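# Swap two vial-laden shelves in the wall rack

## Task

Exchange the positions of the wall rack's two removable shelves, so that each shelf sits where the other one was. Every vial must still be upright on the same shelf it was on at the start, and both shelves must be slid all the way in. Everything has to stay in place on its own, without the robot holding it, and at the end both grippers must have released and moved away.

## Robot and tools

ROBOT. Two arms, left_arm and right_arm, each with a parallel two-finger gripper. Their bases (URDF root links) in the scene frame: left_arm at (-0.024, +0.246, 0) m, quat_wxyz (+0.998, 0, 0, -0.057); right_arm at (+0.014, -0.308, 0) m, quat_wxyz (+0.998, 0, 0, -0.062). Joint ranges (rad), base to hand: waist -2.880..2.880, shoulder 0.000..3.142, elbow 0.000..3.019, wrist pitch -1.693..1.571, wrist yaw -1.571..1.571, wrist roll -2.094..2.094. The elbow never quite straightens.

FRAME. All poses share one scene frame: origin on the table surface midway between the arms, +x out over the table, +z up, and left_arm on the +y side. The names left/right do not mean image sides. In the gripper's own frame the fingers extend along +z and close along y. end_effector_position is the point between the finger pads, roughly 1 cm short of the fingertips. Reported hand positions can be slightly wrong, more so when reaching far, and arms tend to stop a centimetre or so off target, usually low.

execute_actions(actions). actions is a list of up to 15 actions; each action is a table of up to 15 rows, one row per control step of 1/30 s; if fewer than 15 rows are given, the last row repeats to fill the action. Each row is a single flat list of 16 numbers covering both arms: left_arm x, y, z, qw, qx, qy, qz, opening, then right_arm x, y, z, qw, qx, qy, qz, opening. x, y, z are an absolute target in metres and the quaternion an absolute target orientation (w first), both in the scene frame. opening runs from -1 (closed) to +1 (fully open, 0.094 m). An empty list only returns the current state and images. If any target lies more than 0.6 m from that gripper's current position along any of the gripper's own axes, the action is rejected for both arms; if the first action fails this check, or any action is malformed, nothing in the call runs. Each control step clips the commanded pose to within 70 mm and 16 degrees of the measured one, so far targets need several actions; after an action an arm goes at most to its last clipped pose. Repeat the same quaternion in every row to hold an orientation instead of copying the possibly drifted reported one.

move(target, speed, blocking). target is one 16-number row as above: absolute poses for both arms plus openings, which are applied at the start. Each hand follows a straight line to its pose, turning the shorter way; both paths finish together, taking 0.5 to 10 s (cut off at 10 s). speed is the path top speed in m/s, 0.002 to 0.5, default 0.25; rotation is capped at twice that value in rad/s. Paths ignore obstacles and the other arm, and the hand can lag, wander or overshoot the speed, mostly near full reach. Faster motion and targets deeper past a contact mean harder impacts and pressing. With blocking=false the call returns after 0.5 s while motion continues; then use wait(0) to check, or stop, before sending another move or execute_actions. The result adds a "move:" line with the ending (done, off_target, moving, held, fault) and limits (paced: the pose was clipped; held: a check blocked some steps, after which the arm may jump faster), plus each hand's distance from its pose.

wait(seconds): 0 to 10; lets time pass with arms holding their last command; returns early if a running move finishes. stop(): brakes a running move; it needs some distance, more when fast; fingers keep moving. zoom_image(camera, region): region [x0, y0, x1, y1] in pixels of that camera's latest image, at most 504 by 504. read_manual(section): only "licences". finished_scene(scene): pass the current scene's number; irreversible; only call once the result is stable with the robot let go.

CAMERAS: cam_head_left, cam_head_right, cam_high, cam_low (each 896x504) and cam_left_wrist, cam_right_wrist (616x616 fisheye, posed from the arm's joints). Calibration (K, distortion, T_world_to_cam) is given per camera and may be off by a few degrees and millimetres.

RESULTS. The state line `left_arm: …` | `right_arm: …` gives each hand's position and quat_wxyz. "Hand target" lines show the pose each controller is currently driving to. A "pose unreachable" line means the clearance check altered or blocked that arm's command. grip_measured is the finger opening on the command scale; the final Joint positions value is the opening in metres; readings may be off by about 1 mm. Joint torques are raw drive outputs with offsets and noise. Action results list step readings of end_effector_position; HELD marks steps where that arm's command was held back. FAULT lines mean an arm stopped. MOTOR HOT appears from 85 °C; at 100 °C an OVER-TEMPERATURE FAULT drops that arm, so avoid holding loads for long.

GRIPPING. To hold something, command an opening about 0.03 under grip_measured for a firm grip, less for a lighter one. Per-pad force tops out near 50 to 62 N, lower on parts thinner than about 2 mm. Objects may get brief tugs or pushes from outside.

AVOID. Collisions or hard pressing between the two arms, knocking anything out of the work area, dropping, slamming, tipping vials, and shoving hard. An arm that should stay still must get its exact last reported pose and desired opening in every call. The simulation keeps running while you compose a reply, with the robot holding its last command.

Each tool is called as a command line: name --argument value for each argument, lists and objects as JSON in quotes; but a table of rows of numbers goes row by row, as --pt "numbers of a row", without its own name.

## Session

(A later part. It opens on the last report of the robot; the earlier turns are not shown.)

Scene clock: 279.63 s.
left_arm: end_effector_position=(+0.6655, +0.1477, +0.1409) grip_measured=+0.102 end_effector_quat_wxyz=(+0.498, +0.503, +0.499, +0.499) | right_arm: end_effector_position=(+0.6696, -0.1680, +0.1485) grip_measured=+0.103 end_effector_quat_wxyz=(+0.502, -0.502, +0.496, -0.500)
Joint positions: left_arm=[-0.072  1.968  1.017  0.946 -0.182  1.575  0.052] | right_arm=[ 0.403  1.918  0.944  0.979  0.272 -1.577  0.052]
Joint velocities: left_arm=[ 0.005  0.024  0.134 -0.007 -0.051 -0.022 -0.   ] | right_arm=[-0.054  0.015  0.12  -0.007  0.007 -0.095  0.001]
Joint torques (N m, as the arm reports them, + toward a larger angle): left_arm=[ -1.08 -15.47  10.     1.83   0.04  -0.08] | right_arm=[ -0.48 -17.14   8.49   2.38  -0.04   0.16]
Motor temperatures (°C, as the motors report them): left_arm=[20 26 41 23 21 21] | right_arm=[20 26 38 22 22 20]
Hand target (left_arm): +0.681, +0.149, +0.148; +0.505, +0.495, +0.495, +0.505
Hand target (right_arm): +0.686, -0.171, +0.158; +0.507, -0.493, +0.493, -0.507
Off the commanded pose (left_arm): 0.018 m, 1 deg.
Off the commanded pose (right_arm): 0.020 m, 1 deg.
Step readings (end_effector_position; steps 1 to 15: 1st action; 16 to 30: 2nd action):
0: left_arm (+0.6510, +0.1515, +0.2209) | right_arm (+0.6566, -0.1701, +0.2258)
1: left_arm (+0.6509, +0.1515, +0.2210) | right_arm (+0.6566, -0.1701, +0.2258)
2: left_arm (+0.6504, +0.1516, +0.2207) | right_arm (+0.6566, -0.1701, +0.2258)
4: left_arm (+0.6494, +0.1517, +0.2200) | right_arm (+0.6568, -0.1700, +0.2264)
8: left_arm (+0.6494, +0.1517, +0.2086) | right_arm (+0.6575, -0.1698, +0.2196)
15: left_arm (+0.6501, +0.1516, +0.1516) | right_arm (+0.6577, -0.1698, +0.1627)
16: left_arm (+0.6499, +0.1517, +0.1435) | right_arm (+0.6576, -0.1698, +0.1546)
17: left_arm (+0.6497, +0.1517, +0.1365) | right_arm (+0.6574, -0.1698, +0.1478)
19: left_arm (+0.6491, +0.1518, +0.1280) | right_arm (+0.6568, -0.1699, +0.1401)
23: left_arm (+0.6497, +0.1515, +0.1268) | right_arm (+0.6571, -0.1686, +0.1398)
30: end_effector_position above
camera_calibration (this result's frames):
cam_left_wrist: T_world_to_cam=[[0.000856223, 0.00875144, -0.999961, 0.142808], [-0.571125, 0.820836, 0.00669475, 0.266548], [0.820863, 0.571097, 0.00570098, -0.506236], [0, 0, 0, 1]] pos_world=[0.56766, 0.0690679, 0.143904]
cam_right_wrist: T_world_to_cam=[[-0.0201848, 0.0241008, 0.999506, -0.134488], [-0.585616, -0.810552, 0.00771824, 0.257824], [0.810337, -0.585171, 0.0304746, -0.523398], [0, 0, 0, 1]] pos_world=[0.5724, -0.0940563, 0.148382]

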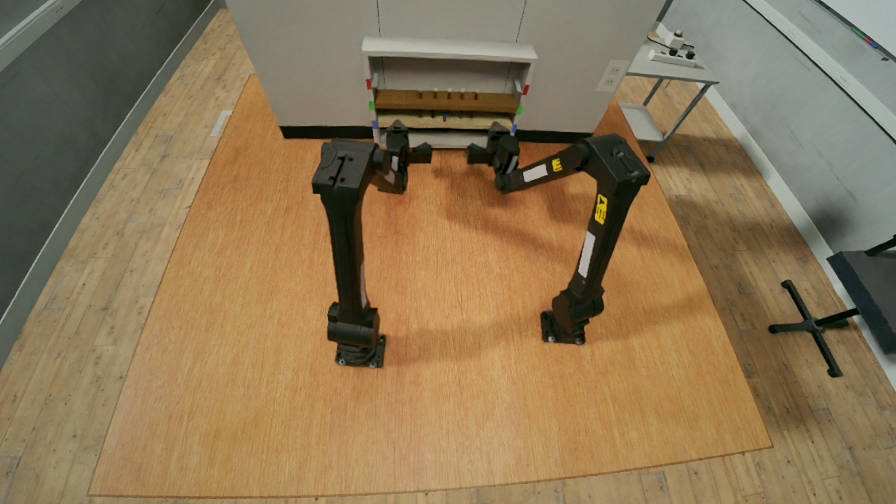

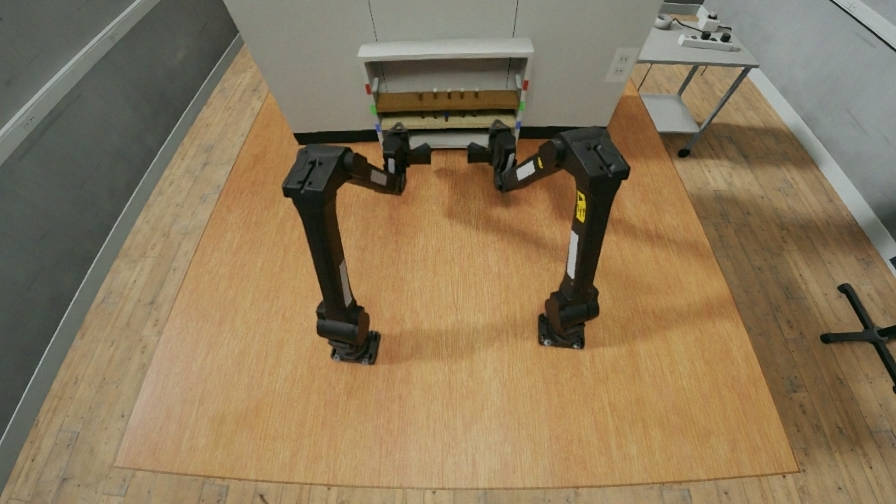

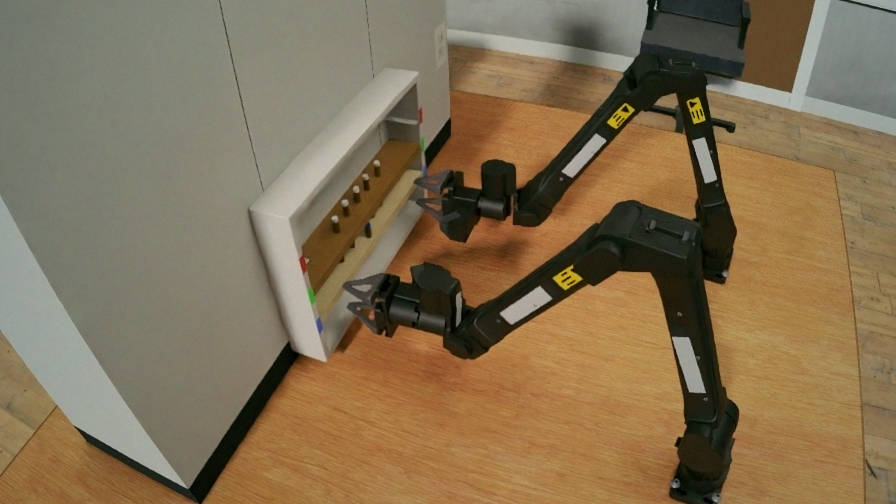

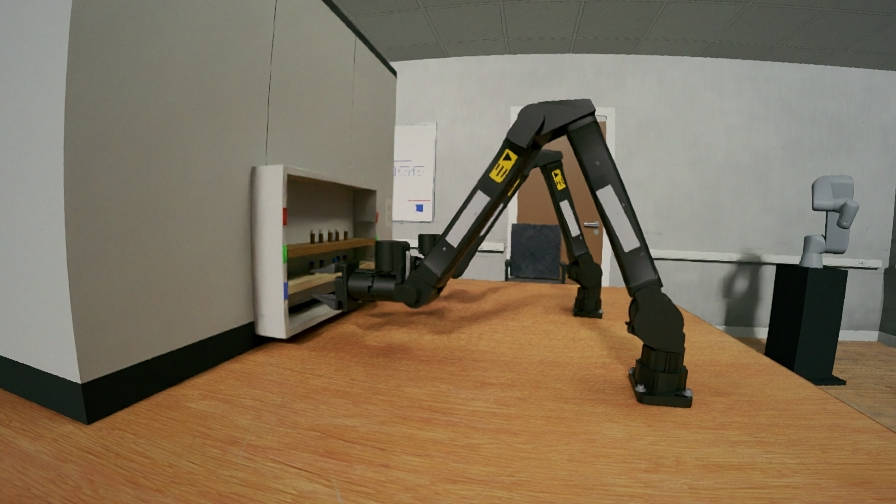

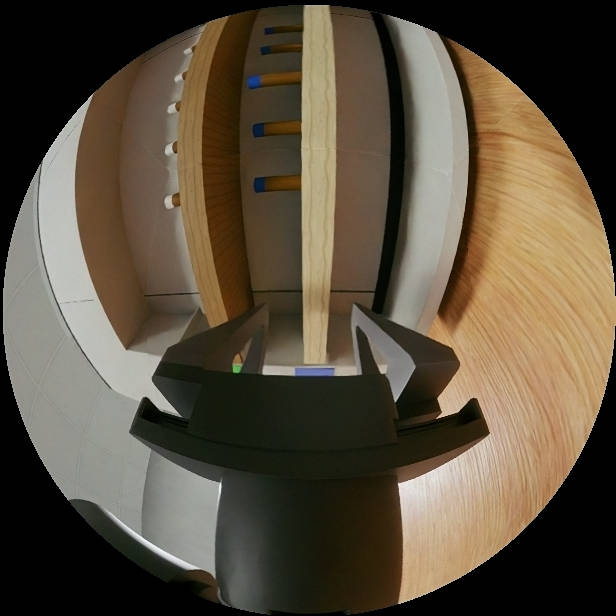

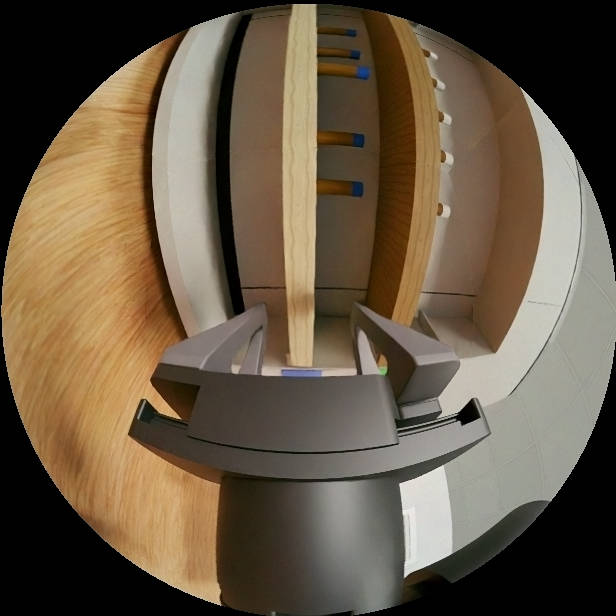

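execute_actions --actions '[[[0.686,0.149,0.1475,0.505,0.495,0.495,0.505,0.1,0.691,-0.171,0.156,0.506,-0.494,0.494,-0.506,0.1],[0.690,0.149,0.147,0.505,0.495,0.495,0.505,0.1,0.695,-0.171,0.1555,0.506,-0.494,0.494,-0.506,0.1],[0.694,0.149,0.1465,0.505,0.495,0.495,0.505,0.1,0.699,-0.171,0.155,0.506,-0.494,0.494,-0.506,0.1],[0.698,0.149,0.146,0.505,0.495,0.495,0.505,0.1,0.703,-0.171,0.155,0.506,-0.494,0.494,-0.506,0.1],[0.702,0.149,0.146,0.505,0.495,0.495,0.505,0.1,0.707,-0.171,0.155,0.506,-0.494,0.494,-0.506,0.1],[0.706,0.149,0.146,0.505,0.495,0.495,0.505,0.1,0.711,-0.171,0.155,0.506,-0.494,0.494,-0.506,0.1],[0.710,0.149,0.146,0.505,0.495,0.495,0.505,0.1,0.715,-0.171,0.155,0.506,-0.494,0.494,-0.506,0.1],[0.714,0.149,0.146,0.505,0.495,0.495,0.505,0.1,0.719,-0.171,0.155,0.506,-0.494,0.494,-0.506,0.1],[0.718,0.149,0.146,0.505,0.495,0.495,0.505,0.1,0.723,-0.171,0.155,0.506,-0.494,0.494,-0.506,0.1],[0.721,0.149,0.146,0.505,0.495,0.495,0.505,0.1,0.7265,-0.171,0.155,0.506,-0.494,0.494,-0.506,0.1],[0.724,0.149,0.146,0.505,0.495,0.495,0.505,0.1,0.730,-0.171,0.155,0.506,-0.494,0.494,-0.506,0.1],[0.727,0.149,0.146,0.505,0.495,0.495,0.505,0.1,0.733,-0.171,0.155,0.506,-0.494,0.494,-0.506,0.1],[0.729,0.149,0.146,0.505,0.495,0.495,0.505,0.1,0.735,-0.171,0.155,0.506,-0.494,0.494,-0.506,0.1],[0.731,0.149,0.146,0.505,0.495,0.495,0.505,0.1,0.737,-0.171,0.155,0.506,-0.494,0.494,-0.506,0.1]]]'

wait --seconds 0.3

Scene clock: 292.77 s.
left_arm: end_effector_position=(+0.7117, +0.1450, +0.1404) grip_measured=+0.102 end_effector_quat_wxyz=(+0.502, +0.500, +0.496, +0.501) | right_arm: end_effector_position=(+0.7177, -0.1687, +0.1472) grip_measured=+0.103 end_effector_quat_wxyz=(+0.501, -0.502, +0.496, -0.501)
Joint positions: left_arm=[-0.061  2.052  1.165  0.895 -0.169  1.575  0.052] | right_arm=[ 0.378  1.997  1.09   0.913  0.249 -1.577  0.052]
Joint velocities: left_arm=[ 0.024  0.112  0.193 -0.076 -0.007  0.051  0.001] | right_arm=[-0.054  0.093  0.178 -0.061 -0.007  0.095 -0.   ]
Joint torques (N m, as the arm reports them, + toward a larger angle): left_arm=[ -0.89 -17.8   10.88   1.18   0.04  -0.08] | right_arm=[ -0.44 -20.22   9.2    2.35  -0.05   0.18]
Motor temperatures (°C, as the motors report them): left_arm=[20 26 41 23 21 21] | right_arm=[20 26 39 22 22 20]
Hand target (left_arm): +0.729, +0.149, +0.147; +0.505, +0.495, +0.495, +0.505
Hand target (right_arm): +0.735, -0.171, +0.156; +0.506, -0.494, +0.494, -0.506
Off the commanded pose (left_arm): 0.020 m, 1 deg.
Off the commanded pose (right_arm): 0.021 m, 1 deg.
Step readings (end_effector_position):
0: left_arm (+0.6671, +0.1474, +0.1421) | right_arm (+0.6716, -0.1693, +0.1502)
1: left_arm (+0.6673, +0.1472, +0.1417) | right_arm (+0.6718, -0.1691, +0.1500)
2: left_arm (+0.6681, +0.1469, +0.1419) | right_arm (+0.6726, -0.1685, +0.1497)
4: left_arm (+0.6723, +0.1457, +0.1422) | right_arm (+0.6768, -0.1675, +0.1488)
8: left_arm (+0.6876, +0.1437, +0.1415) | right_arm (+0.6922, -0.1659, +0.1475)
15: end_effector_position above
camera_calibration (this result's frames):
cam_left_wrist: T_world_to_cam=[[0.0140152, 0.00636335, -0.999882, 0.13326], [-0.568957, 0.822363, -0.00274137, 0.294728], [0.822248, 0.568928, 0.015146, -0.544671], [0, 0, 0, 1]] pos_world=[0.613675, 0.0666567, 0.142302]
cam_right_wrist: T_world_to_cam=[[-0.0205366, 0.024149, 0.999497, -0.131944], [-0.587164, -0.809433, 0.00749243, 0.286747], [0.809207, -0.586715, 0.0308025, -0.562213], [0, 0, 0, 1]] pos_world=[0.620605, -0.09457, 0.147047]

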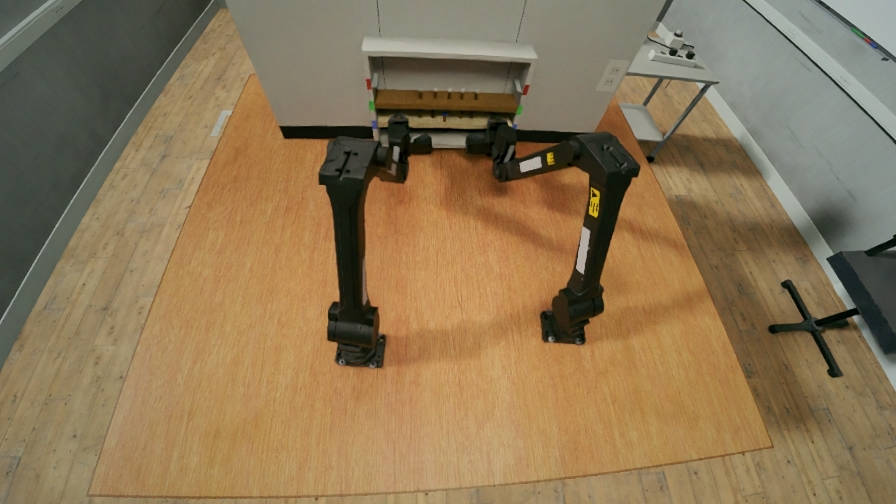

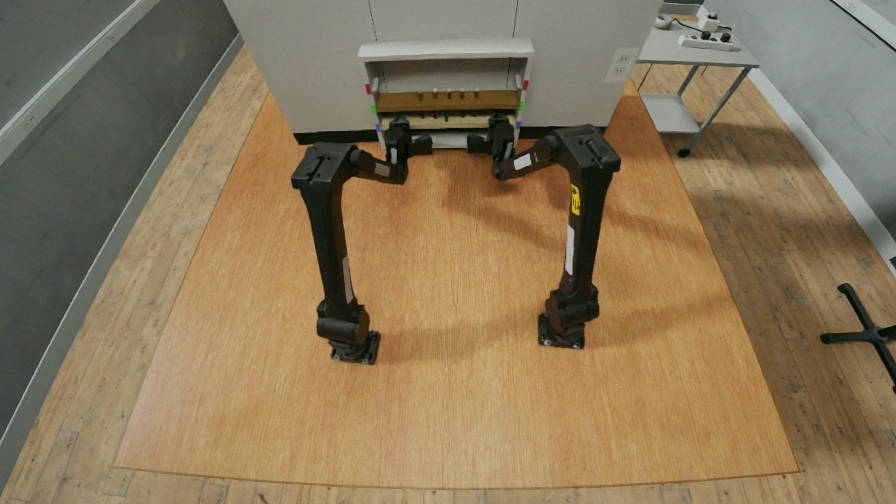

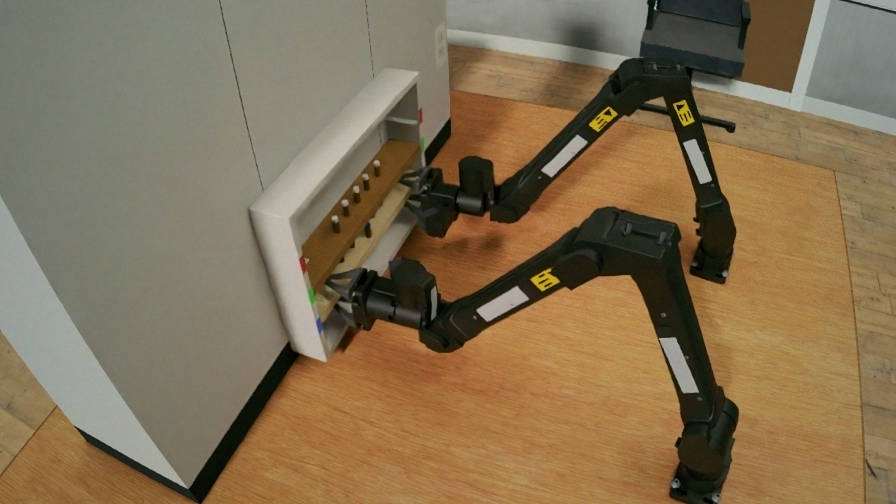

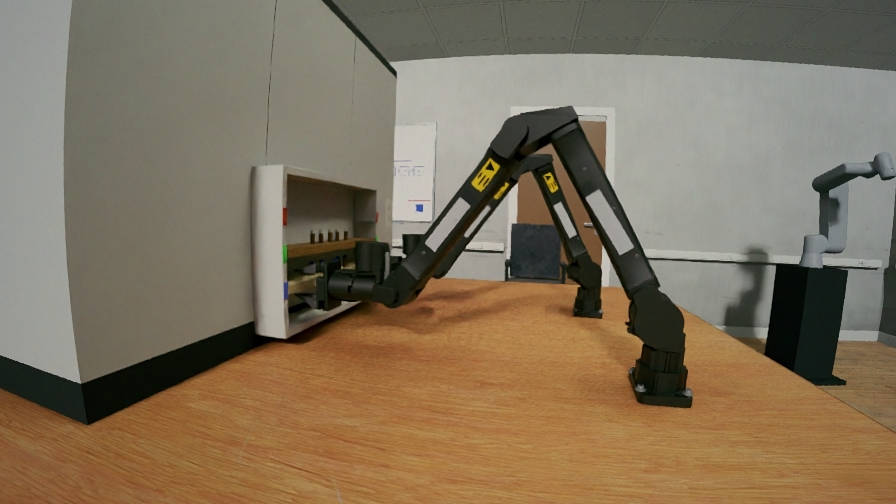

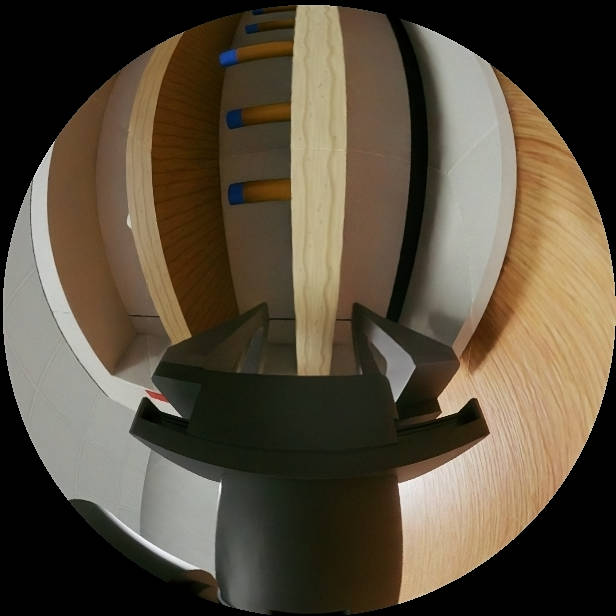

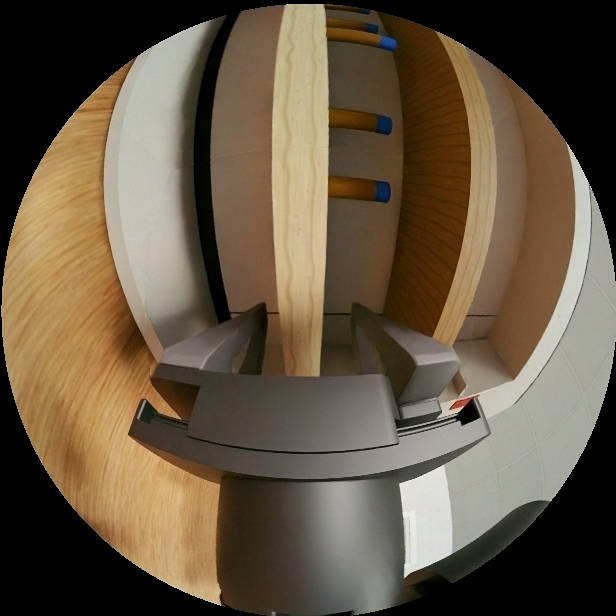

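Scene clock: 293.07 s.
left_arm: end_effector_position=(+0.7146, +0.1462, +0.1403) grip_measured=+0.102 end_effector_quat_wxyz=(+0.502, +0.500, +0.497, +0.502) | right_arm: end_effector_position=(+0.7207, -0.1698, +0.1473) grip_measured=+0.103 end_effector_quat_wxyz=(+0.501, -0.501, +0.497, -0.502)
Joint positions: left_arm=[-0.058  2.056  1.174  0.89  -0.168  1.575  0.052] | right_arm=[ 0.376  2.001  1.098  0.908  0.249 -1.577  0.052]
Joint velocities: left_arm=[-0.005  0.005 -0.002 -0.007 -0.066 -0.007 -0.   ] | right_arm=[ 0.024 -0.005 -0.007 -0.017  0.007  0.007 -0.001]
Joint torques (N m, as the arm reports them, + toward a larger angle): left_arm=[ -0.66 -17.63  11.25   1.18   0.04  -0.08] | right_arm=[ -0.1  -18.77   9.42   2.23  -0.02   0.19]
Motor temperatures (°C, as the motors report them): left_arm=[20 26 41 23 21 21] | right_arm=[20 26 39 22 22 20]
Hand target (left_arm): +0.729, +0.149, +0.147; +0.505, +0.495, +0.495, +0.505
Hand target (right_arm): +0.735, -0.171, +0.156; +0.506, -0.494, +0.494, -0.506
Off the commanded pose (left_arm): 0.018 m, 1 deg.
Off the commanded pose (right_arm): 0.018 m, 1 deg.
wait: 0.30 s; at rest by 0.20 s
camera_calibration (this result's frames):
cam_left_wrist: T_world_to_cam=[[0.0132519, 0.00652352, -0.999891, 0.133667], [-0.570526, 0.821277, -0.00220318, 0.296574], [0.821173, 0.570493, 0.0146053, -0.547037], [0, 0, 0, 1]] pos_world=[0.616644, 0.0676391, 0.142296]
cam_right_wrist: T_world_to_cam=[[-0.0201126, 0.0242931, 0.999503, -0.132205], [-0.589013, -0.808086, 0.00778821, 0.289095], [0.807873, -0.588563, 0.0305616, -0.564617], [0, 0, 0, 1]] pos_world=[0.623761, -0.0954878, 0.147144]

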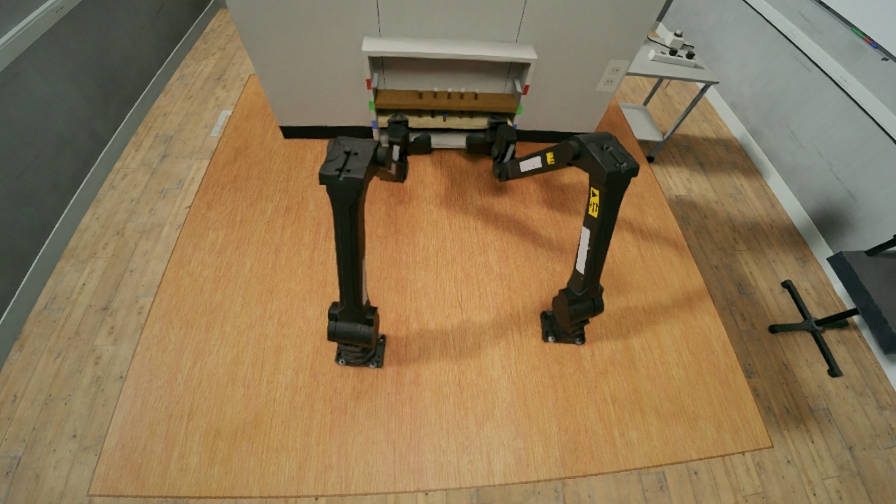

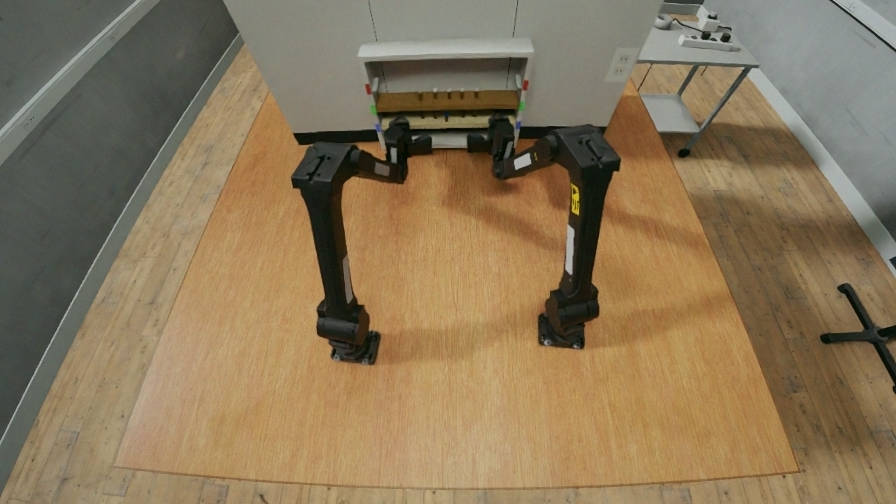

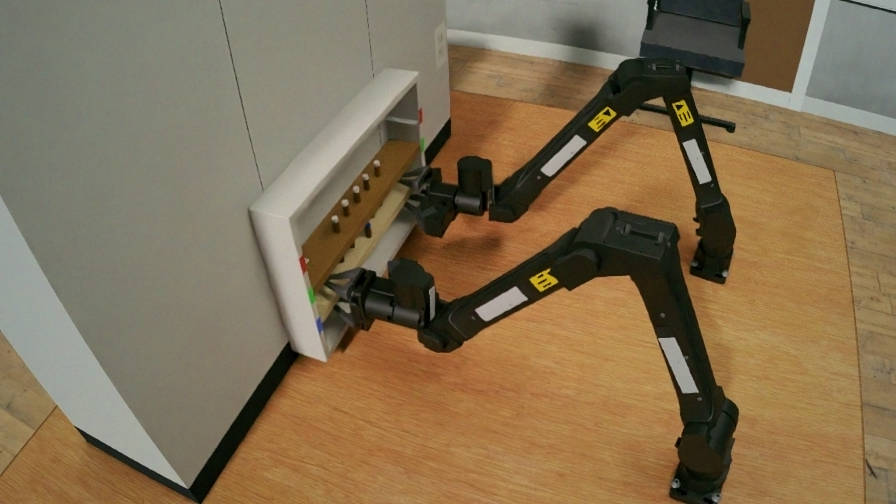

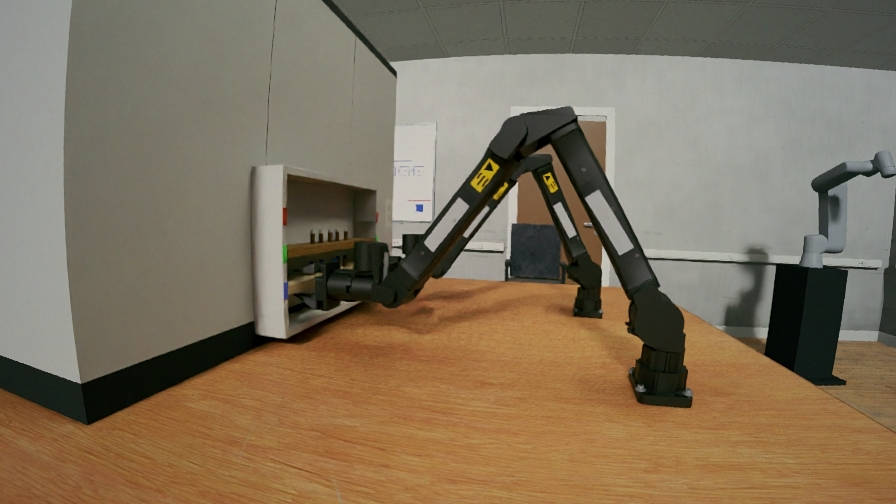

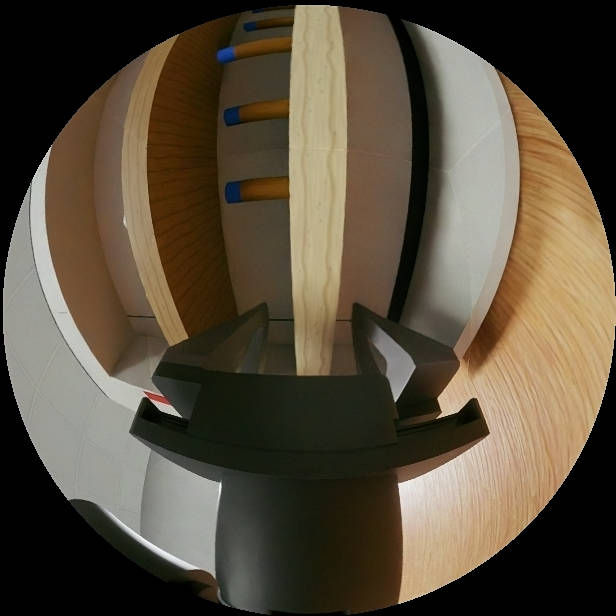

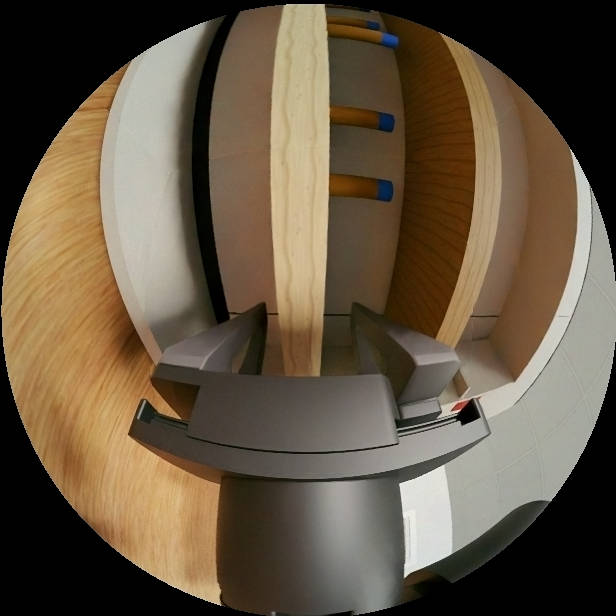

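execute_actions --actions '[[[0.7325,0.149,0.1455,0.5045,0.4955,0.4955,0.5045,0.0,0.738,-0.1705,0.1543,0.5055,-0.4945,0.4945,-0.5055,0.0],[0.734,0.149,0.145,0.5045,0.4955,0.4955,0.5045,-0.1,0.7395,-0.170,0.1536,0.5055,-0.4945,0.4945,-0.5055,-0.1],[0.7355,0.149,0.1445,0.504,0.496,0.496,0.504,-0.2,0.741,-0.170,0.153,0.505,-0.495,0.495,-0.505,-0.2],[0.737,0.149,0.144,0.504,0.496,0.496,0.504,-0.3,0.742,-0.170,0.1525,0.505,-0.495,0.495,-0.505,-0.3],[0.738,0.149,0.144,0.504,0.496,0.496,0.504,-0.3,0.743,-0.170,0.152,0.505,-0.495,0.495,-0.505,-0.3]]]'

Scene clock: 301.57 s.
left_arm: end_effector_position=(+0.7211, +0.1449, +0.1377) grip_measured=-0.298 end_effector_quat_wxyz=(+0.501, +0.502, +0.497, +0.500) | right_arm: end_effector_position=(+0.7262, -0.1683, +0.1424) grip_measured=-0.297 end_effector_quat_wxyz=(+0.499, -0.504, +0.498, -0.500)
Joint positions: left_arm=[-0.058  2.07   1.196  0.876 -0.166  1.575  0.033] | right_arm=[ 0.376  2.017  1.117  0.898  0.248 -1.577  0.033]
Joint velocities: left_arm=[ 0.005 -0.005  0.007 -0.002 -0.095  0.037  0.001] | right_arm=[ 0.005 -0.015 -0.002  0.007 -0.081 -0.007 -0.001]
Joint torques (N m, as the arm reports them, + toward a larger angle): left_arm=[ -0.82 -17.47  11.49   1.19   0.04  -0.09] | right_arm=[ -0.18 -19.27   9.58   2.21  -0.03   0.18]
Motor temperatures (°C, as the motors report them): left_arm=[20 26 42 23 21 21] | right_arm=[20 26 39 22 22 20]
Hand target (left_arm): +0.737, +0.149, +0.144; +0.504, +0.496, +0.496, +0.504
Hand target (right_arm): +0.742, -0.170, +0.153; +0.505, -0.495, +0.495, -0.505
Off the commanded pose (left_arm): 0.019 m, 1 deg.
Off the commanded pose (right_arm): 0.019 m, 1 deg.
Step readings (end_effector_position):
0: left_arm (+0.7146, +0.1462, +0.1403) | right_arm (+0.7207, -0.1698, +0.1473)
1: left_arm (+0.7146, +0.1460, +0.1401) | right_arm (+0.7207, -0.1698, +0.1472)
2: left_arm (+0.7148, +0.1459, +0.1398) | right_arm (+0.7209, -0.1698, +0.1470)
4: left_arm (+0.7163, +0.1455, +0.1392) | right_arm (+0.7223, -0.1694, +0.1460)
8: left_arm (+0.7206, +0.1450, +0.1386) | right_arm (+0.7260, -0.1683, +0.1440)
15: end_effector_position above
camera_calibration (this result's frames):
cam_left_wrist: T_world_to_cam=[[0.00763235, 0.00748843, -0.999943, 0.134881], [-0.568646, 0.822581, 0.00181984, 0.299281], [0.822547, 0.568599, 0.0105365, -0.551791], [0, 0, 0, 1]] pos_world=[0.62303, 0.0665555, 0.140143]
cam_right_wrist: T_world_to_cam=[[-0.0127473, 0.0261847, 0.999576, -0.132318], [-0.588317, -0.808515, 0.013677, 0.292235], [0.80853, -0.587893, 0.0257113, -0.567697], [0, 0, 0, 1]] pos_world=[0.62924, -0.0940036, 0.142862]

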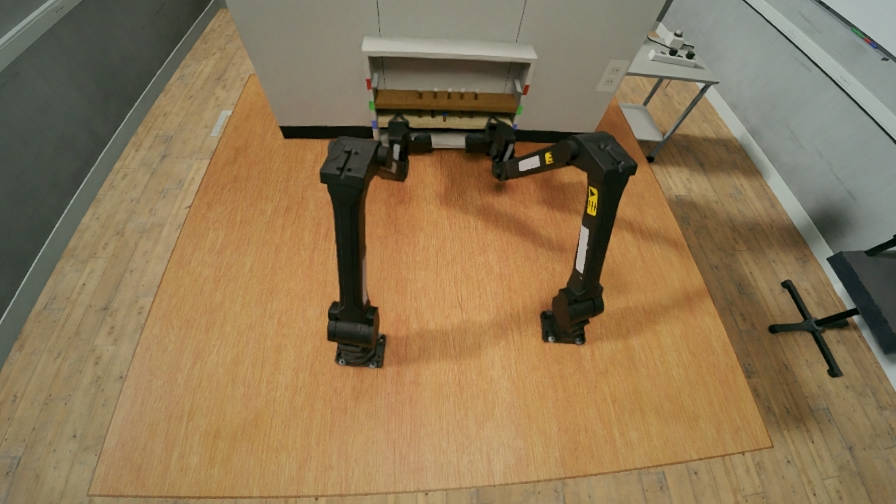

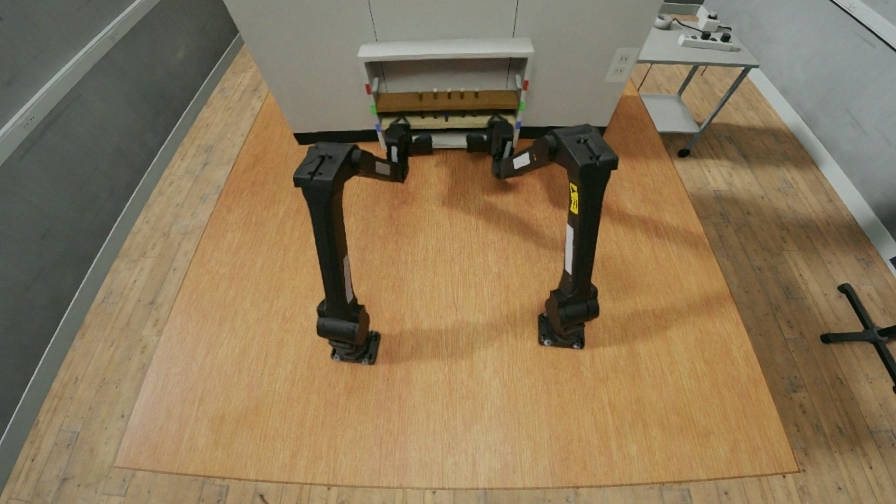

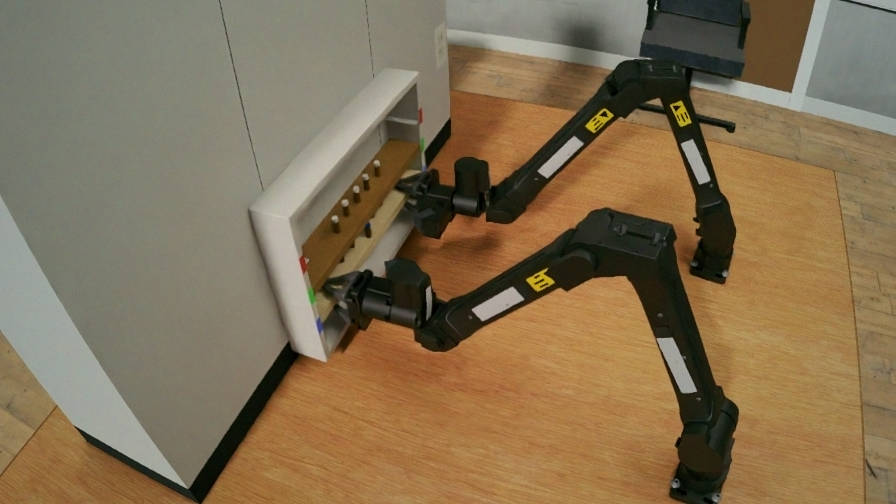

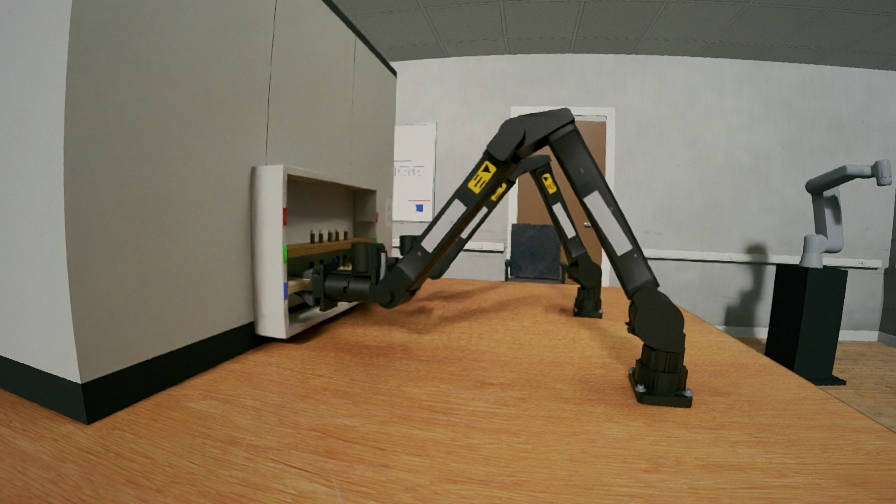

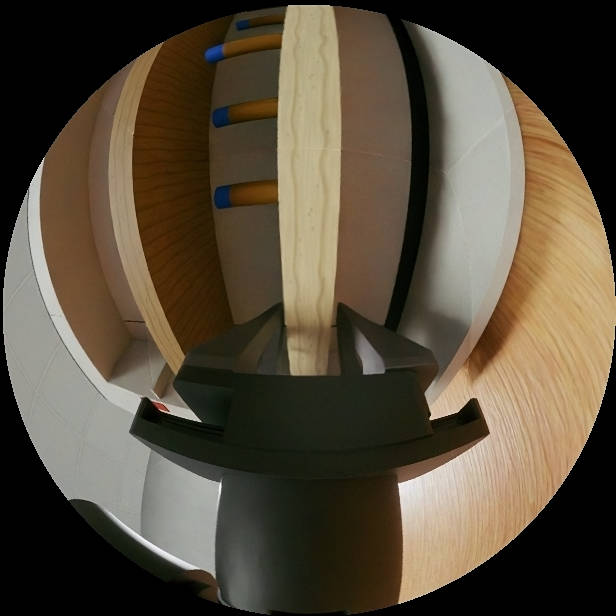

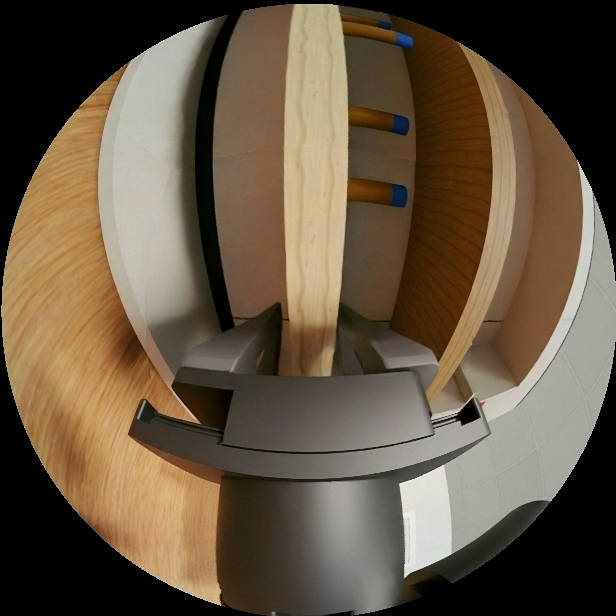

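execute_actions --actions '[[[0.734,0.147,0.156,0.509,0.491,0.491,0.509,-0.4,0.739,-0.169,0.161,0.510,-0.490,0.490,-0.510,-0.4],[0.734,0.147,0.156,0.509,0.491,0.491,0.509,-0.45,0.739,-0.169,0.161,0.510,-0.490,0.490,-0.510,-0.45],[0.734,0.147,0.156,0.509,0.491,0.491,0.509,-0.49,0.739,-0.169,0.161,0.510,-0.490,0.490,-0.510,-0.49],[0.734,0.147,0.156,0.509,0.491,0.491,0.509,-0.52,0.739,-0.169,0.161,0.510,-0.490,0.490,-0.510,-0.52],[0.734,0.147,0.156,0.509,0.491,0.491,0.509,-0.55,0.739,-0.169,0.161,0.510,-0.490,0.490,-0.510,-0.55],[0.734,0.147,0.156,0.509,0.491,0.491,0.509,-0.57,0.739,-0.169,0.161,0.510,-0.490,0.490,-0.510,-0.57],[0.734,0.147,0.156,0.509,0.491,0.491,0.509,-0.59,0.739,-0.169,0.161,0.510,-0.490,0.490,-0.510,-0.59],[0.734,0.147,0.156,0.509,0.491,0.491,0.509,-0.61,0.739,-0.169,0.161,0.510,-0.490,0.490,-0.510,-0.61],[0.734,0.147,0.156,0.509,0.491,0.491,0.509,-0.63,0.739,-0.169,0.161,0.510,-0.490,0.490,-0.510,-0.63],[0.734,0.147,0.156,0.509,0.491,0.491,0.509,-0.65,0.739,-0.169,0.161,0.510,-0.490,0.490,-0.510,-0.65],[0.734,0.147,0.156,0.509,0.491,0.491,0.509,-0.68,0.739,-0.169,0.161,0.510,-0.490,0.490,-0.510,-0.68]],[[0.7325,0.1468,0.159,0.5103,0.4897,0.4897,0.5103,-0.68,0.7375,-0.1688,0.1623,0.5107,-0.4893,0.4893,-0.5107,-0.68],[0.731,0.1466,0.162,0.5116,0.4884,0.4884,0.5116,-0.68,0.736,-0.1686,0.1636,0.5114,-0.4886,0.4886,-0.5114,-0.68],[0.7295,0.1464,0.165,0.5129,0.4871,0.4871,0.5129,-0.68,0.7345,-0.1684,0.1649,0.5121,-0.4879,0.4879,-0.5121,-0.68],[0.728,0.1462,0.168,0.5142,0.4858,0.4858,0.5142,-0.68,0.733,-0.1682,0.1662,0.5128,-0.4872,0.4872,-0.5128,-0.68],[0.7265,0.146,0.171,0.5155,0.4845,0.4845,0.5155,-0.68,0.7315,-0.168,0.1675,0.5135,-0.4865,0.4865,-0.5135,-0.68],[0.725,0.1457,0.174,0.5168,0.4832,0.4832,0.5168,-0.68,0.730,-0.1678,0.1688,0.5142,-0.4858,0.4858,-0.5142,-0.68],[0.7235,0.1454,0.177,0.5181,0.4819,0.4819,0.5181,-0.68,0.7285,-0.1676,0.1701,0.5149,-0.4851,0.4851,-0.5149,-0.68],[0.722,0.1451,0.180,0.5194,0.4806,0.4806,0.5194,-0.68,0.727,-0.1674,0.1714,0.5156,-0.4844,0.4844,-0.5156,-0.68],[0.7205,0.1448,0.183,0.5207,0.4793,0.4793,0.5207,-0.68,0.7255,-0.1672,0.1727,0.5163,-0.4837,0.4837,-0.5163,-0.68],[0.719,0.1445,0.186,0.522,0.478,0.478,0.522,-0.68,0.724,-0.167,0.174,0.517,-0.483,0.483,-0.517,-0.68],[0.718,0.144,0.188,0.523,0.477,0.477,0.523,-0.68,0.723,-0.167,0.175,0.518,-0.482,0.482,-0.518,-0.68]]]'

Scene clock: 326.40 s.
left_arm: end_effector_position=(+0.7199, +0.1451, +0.1391) grip_measured=-0.646 end_effector_quat_wxyz=(+0.500, +0.501, +0.497, +0.501) | right_arm: end_effector_position=(+0.7259, -0.1683, +0.1461) grip_measured=-0.638 end_effector_quat_wxyz=(+0.503, -0.499, +0.495, -0.503)
Joint positions: left_arm=[-0.059  2.065  1.192  0.876 -0.169  1.576  0.017] | right_arm=[ 0.376  2.016  1.116  0.911  0.249 -1.577  0.017]
Joint velocities: left_arm=[-0.005  0.005 -0.017 -0.002  0.022  0.037 -0.001] | right_arm=[ 0.005  0.005 -0.032  0.032  0.007 -0.007 -0.001]
Joint torques (N m, as the arm reports them, + toward a larger angle): left_arm=[ -1.57 -22.82   7.65   3.37  -0.45   0.05] | right_arm=[  0.7  -24.44   6.05   4.24   0.57   0.06]
Motor temperatures (°C, as the motors report them): left_arm=[20 26 43 23 21 21] | right_arm=[20 26 40 21 22 20]
Hand target (left_arm): +0.718, +0.144, +0.187; +0.522, +0.477, +0.477, +0.523
Hand target (right_arm): +0.723, -0.167, +0.174; +0.518, -0.481, +0.482, -0.517
Off the commanded pose (left_arm): 0.049 m, 5 deg.
Off the commanded pose (right_arm): 0.029 m, 4 deg.
Step readings (end_effector_position; steps 1 to 15: 1st action; 16 to 30: 2nd action):
0: left_arm (+0.7211, +0.1449, +0.1377) | right_arm (+0.7262, -0.1683, +0.1424)
1: left_arm (+0.7211, +0.1449, +0.1377) | right_arm (+0.7262, -0.1683, +0.1424)
2: left_arm (+0.7211, +0.1449, +0.1377) | right_arm (+0.7262, -0.1683, +0.1424)
4: left_arm (+0.7211, +0.1449, +0.1377) | right_arm (+0.7262, -0.1683, +0.1424)
8: left_arm (+0.7211, +0.1449, +0.1377) | right_arm (+0.7262, -0.1683, +0.1435)
15: left_arm (+0.7212, +0.1448, +0.1378) | right_arm (+0.7263, -0.1683, +0.1441)
16: left_arm (+0.7212, +0.1448, +0.1378) | right_arm (+0.7263, -0.1683, +0.1442)
17: left_arm (+0.7212, +0.1448, +0.1378) | right_arm (+0.7263, -0.1683, +0.1444)
19: left_arm (+0.7212, +0.1448, +0.1378) | right_arm (+0.7263, -0.1683, +0.1448)
23: left_arm (+0.7212, +0.1450, +0.1387) | right_arm (+0.7263, -0.1683, +0.1455)
30: end_effector_position above
camera_calibration (this result's frames):
cam_left_wrist: T_world_to_cam=[[0.00836542, 0.0081359, -0.999932, 0.135738], [-0.570843, 0.821057, 0.00190483, 0.300201], [0.821017, 0.570788, 0.0115128, -0.550288], [0, 0, 0, 1]] pos_world=[0.622028, 0.0665112, 0.141492]
cam_right_wrist: T_world_to_cam=[[-0.0260187, 0.0227665, 0.999402, -0.126889], [-0.589045, -0.808095, 0.00307308, 0.294168], [0.807681, -0.588613, 0.0344361, -0.568323], [0, 0, 0, 1]] pos_world=[0.629, -0.0939177, 0.145479]

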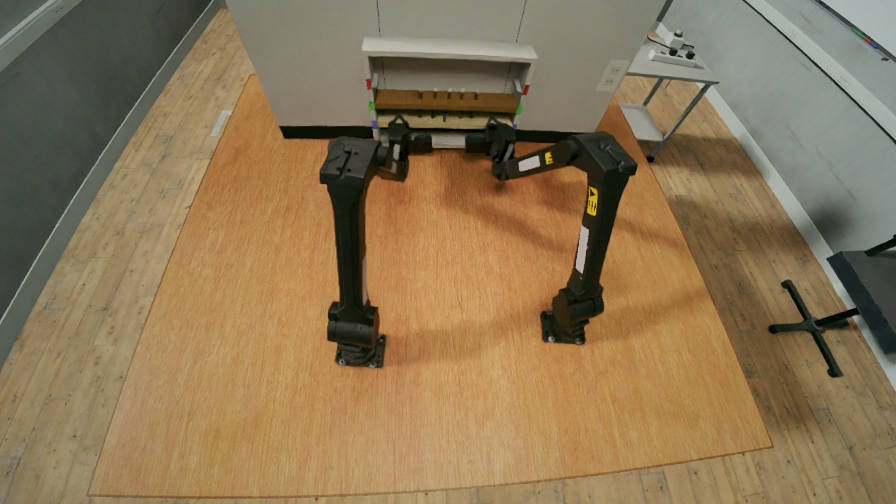

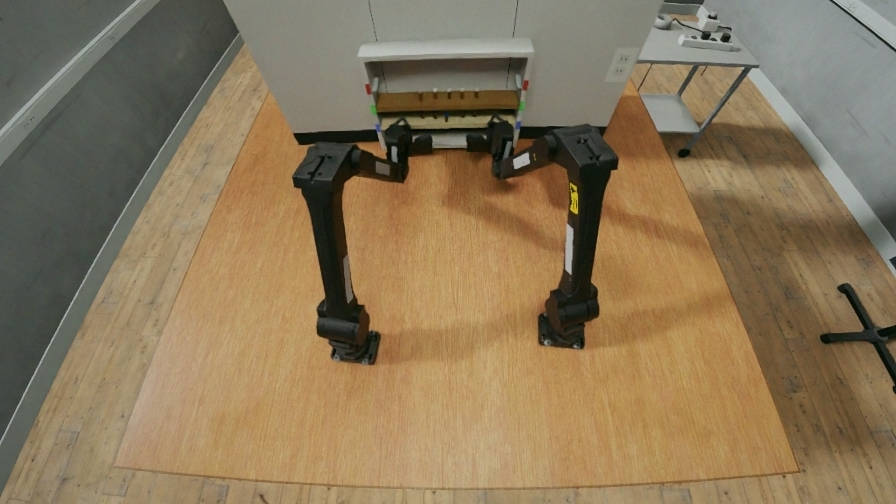

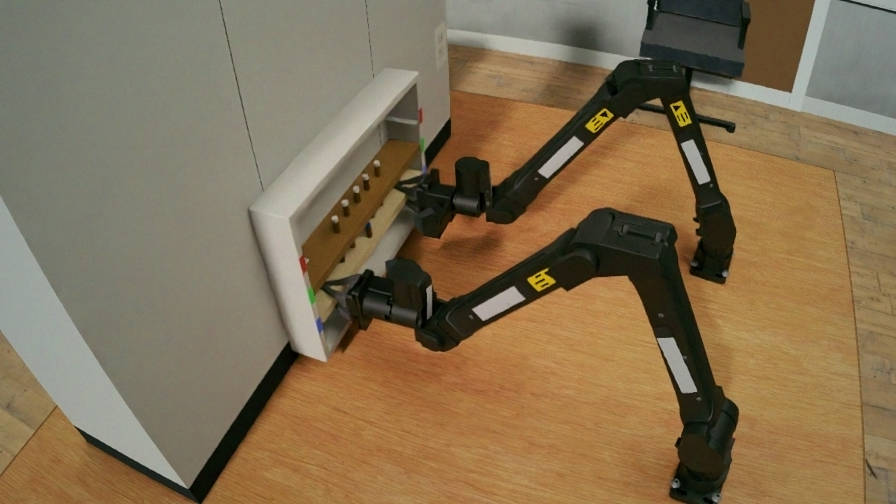

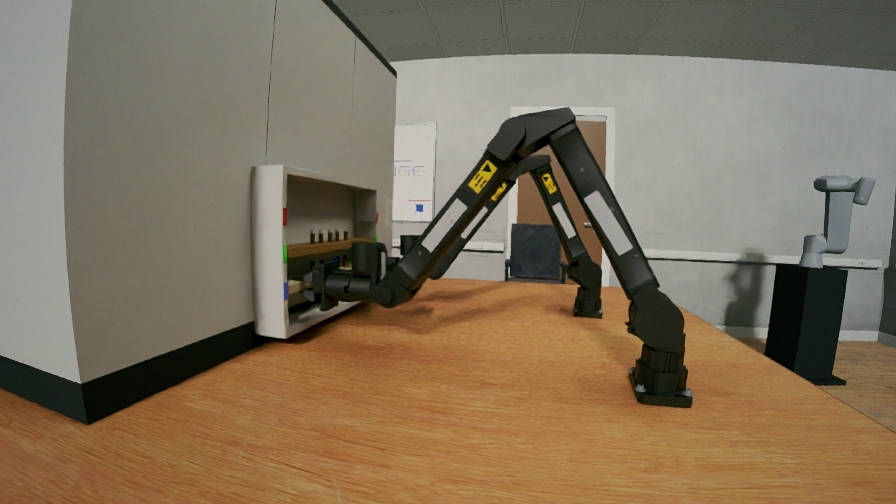

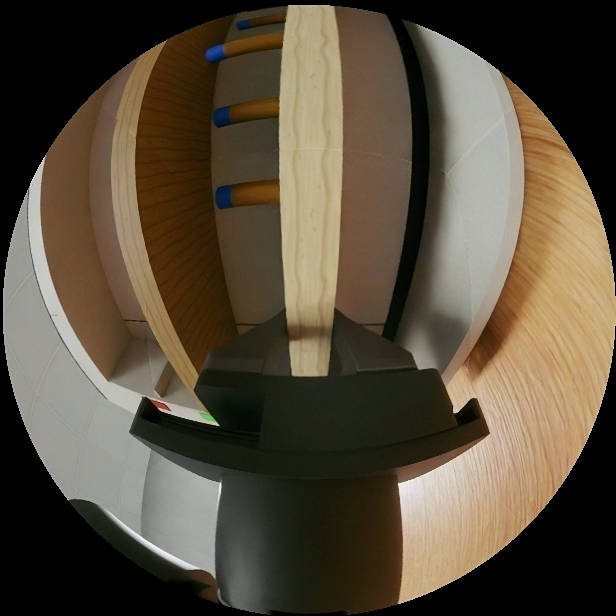

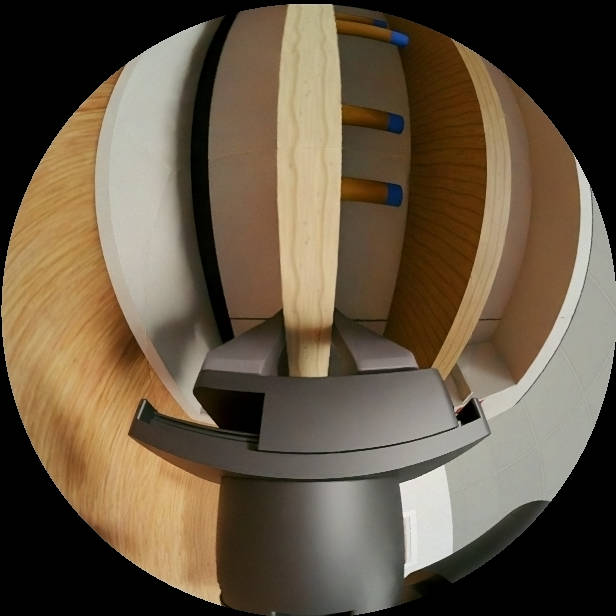

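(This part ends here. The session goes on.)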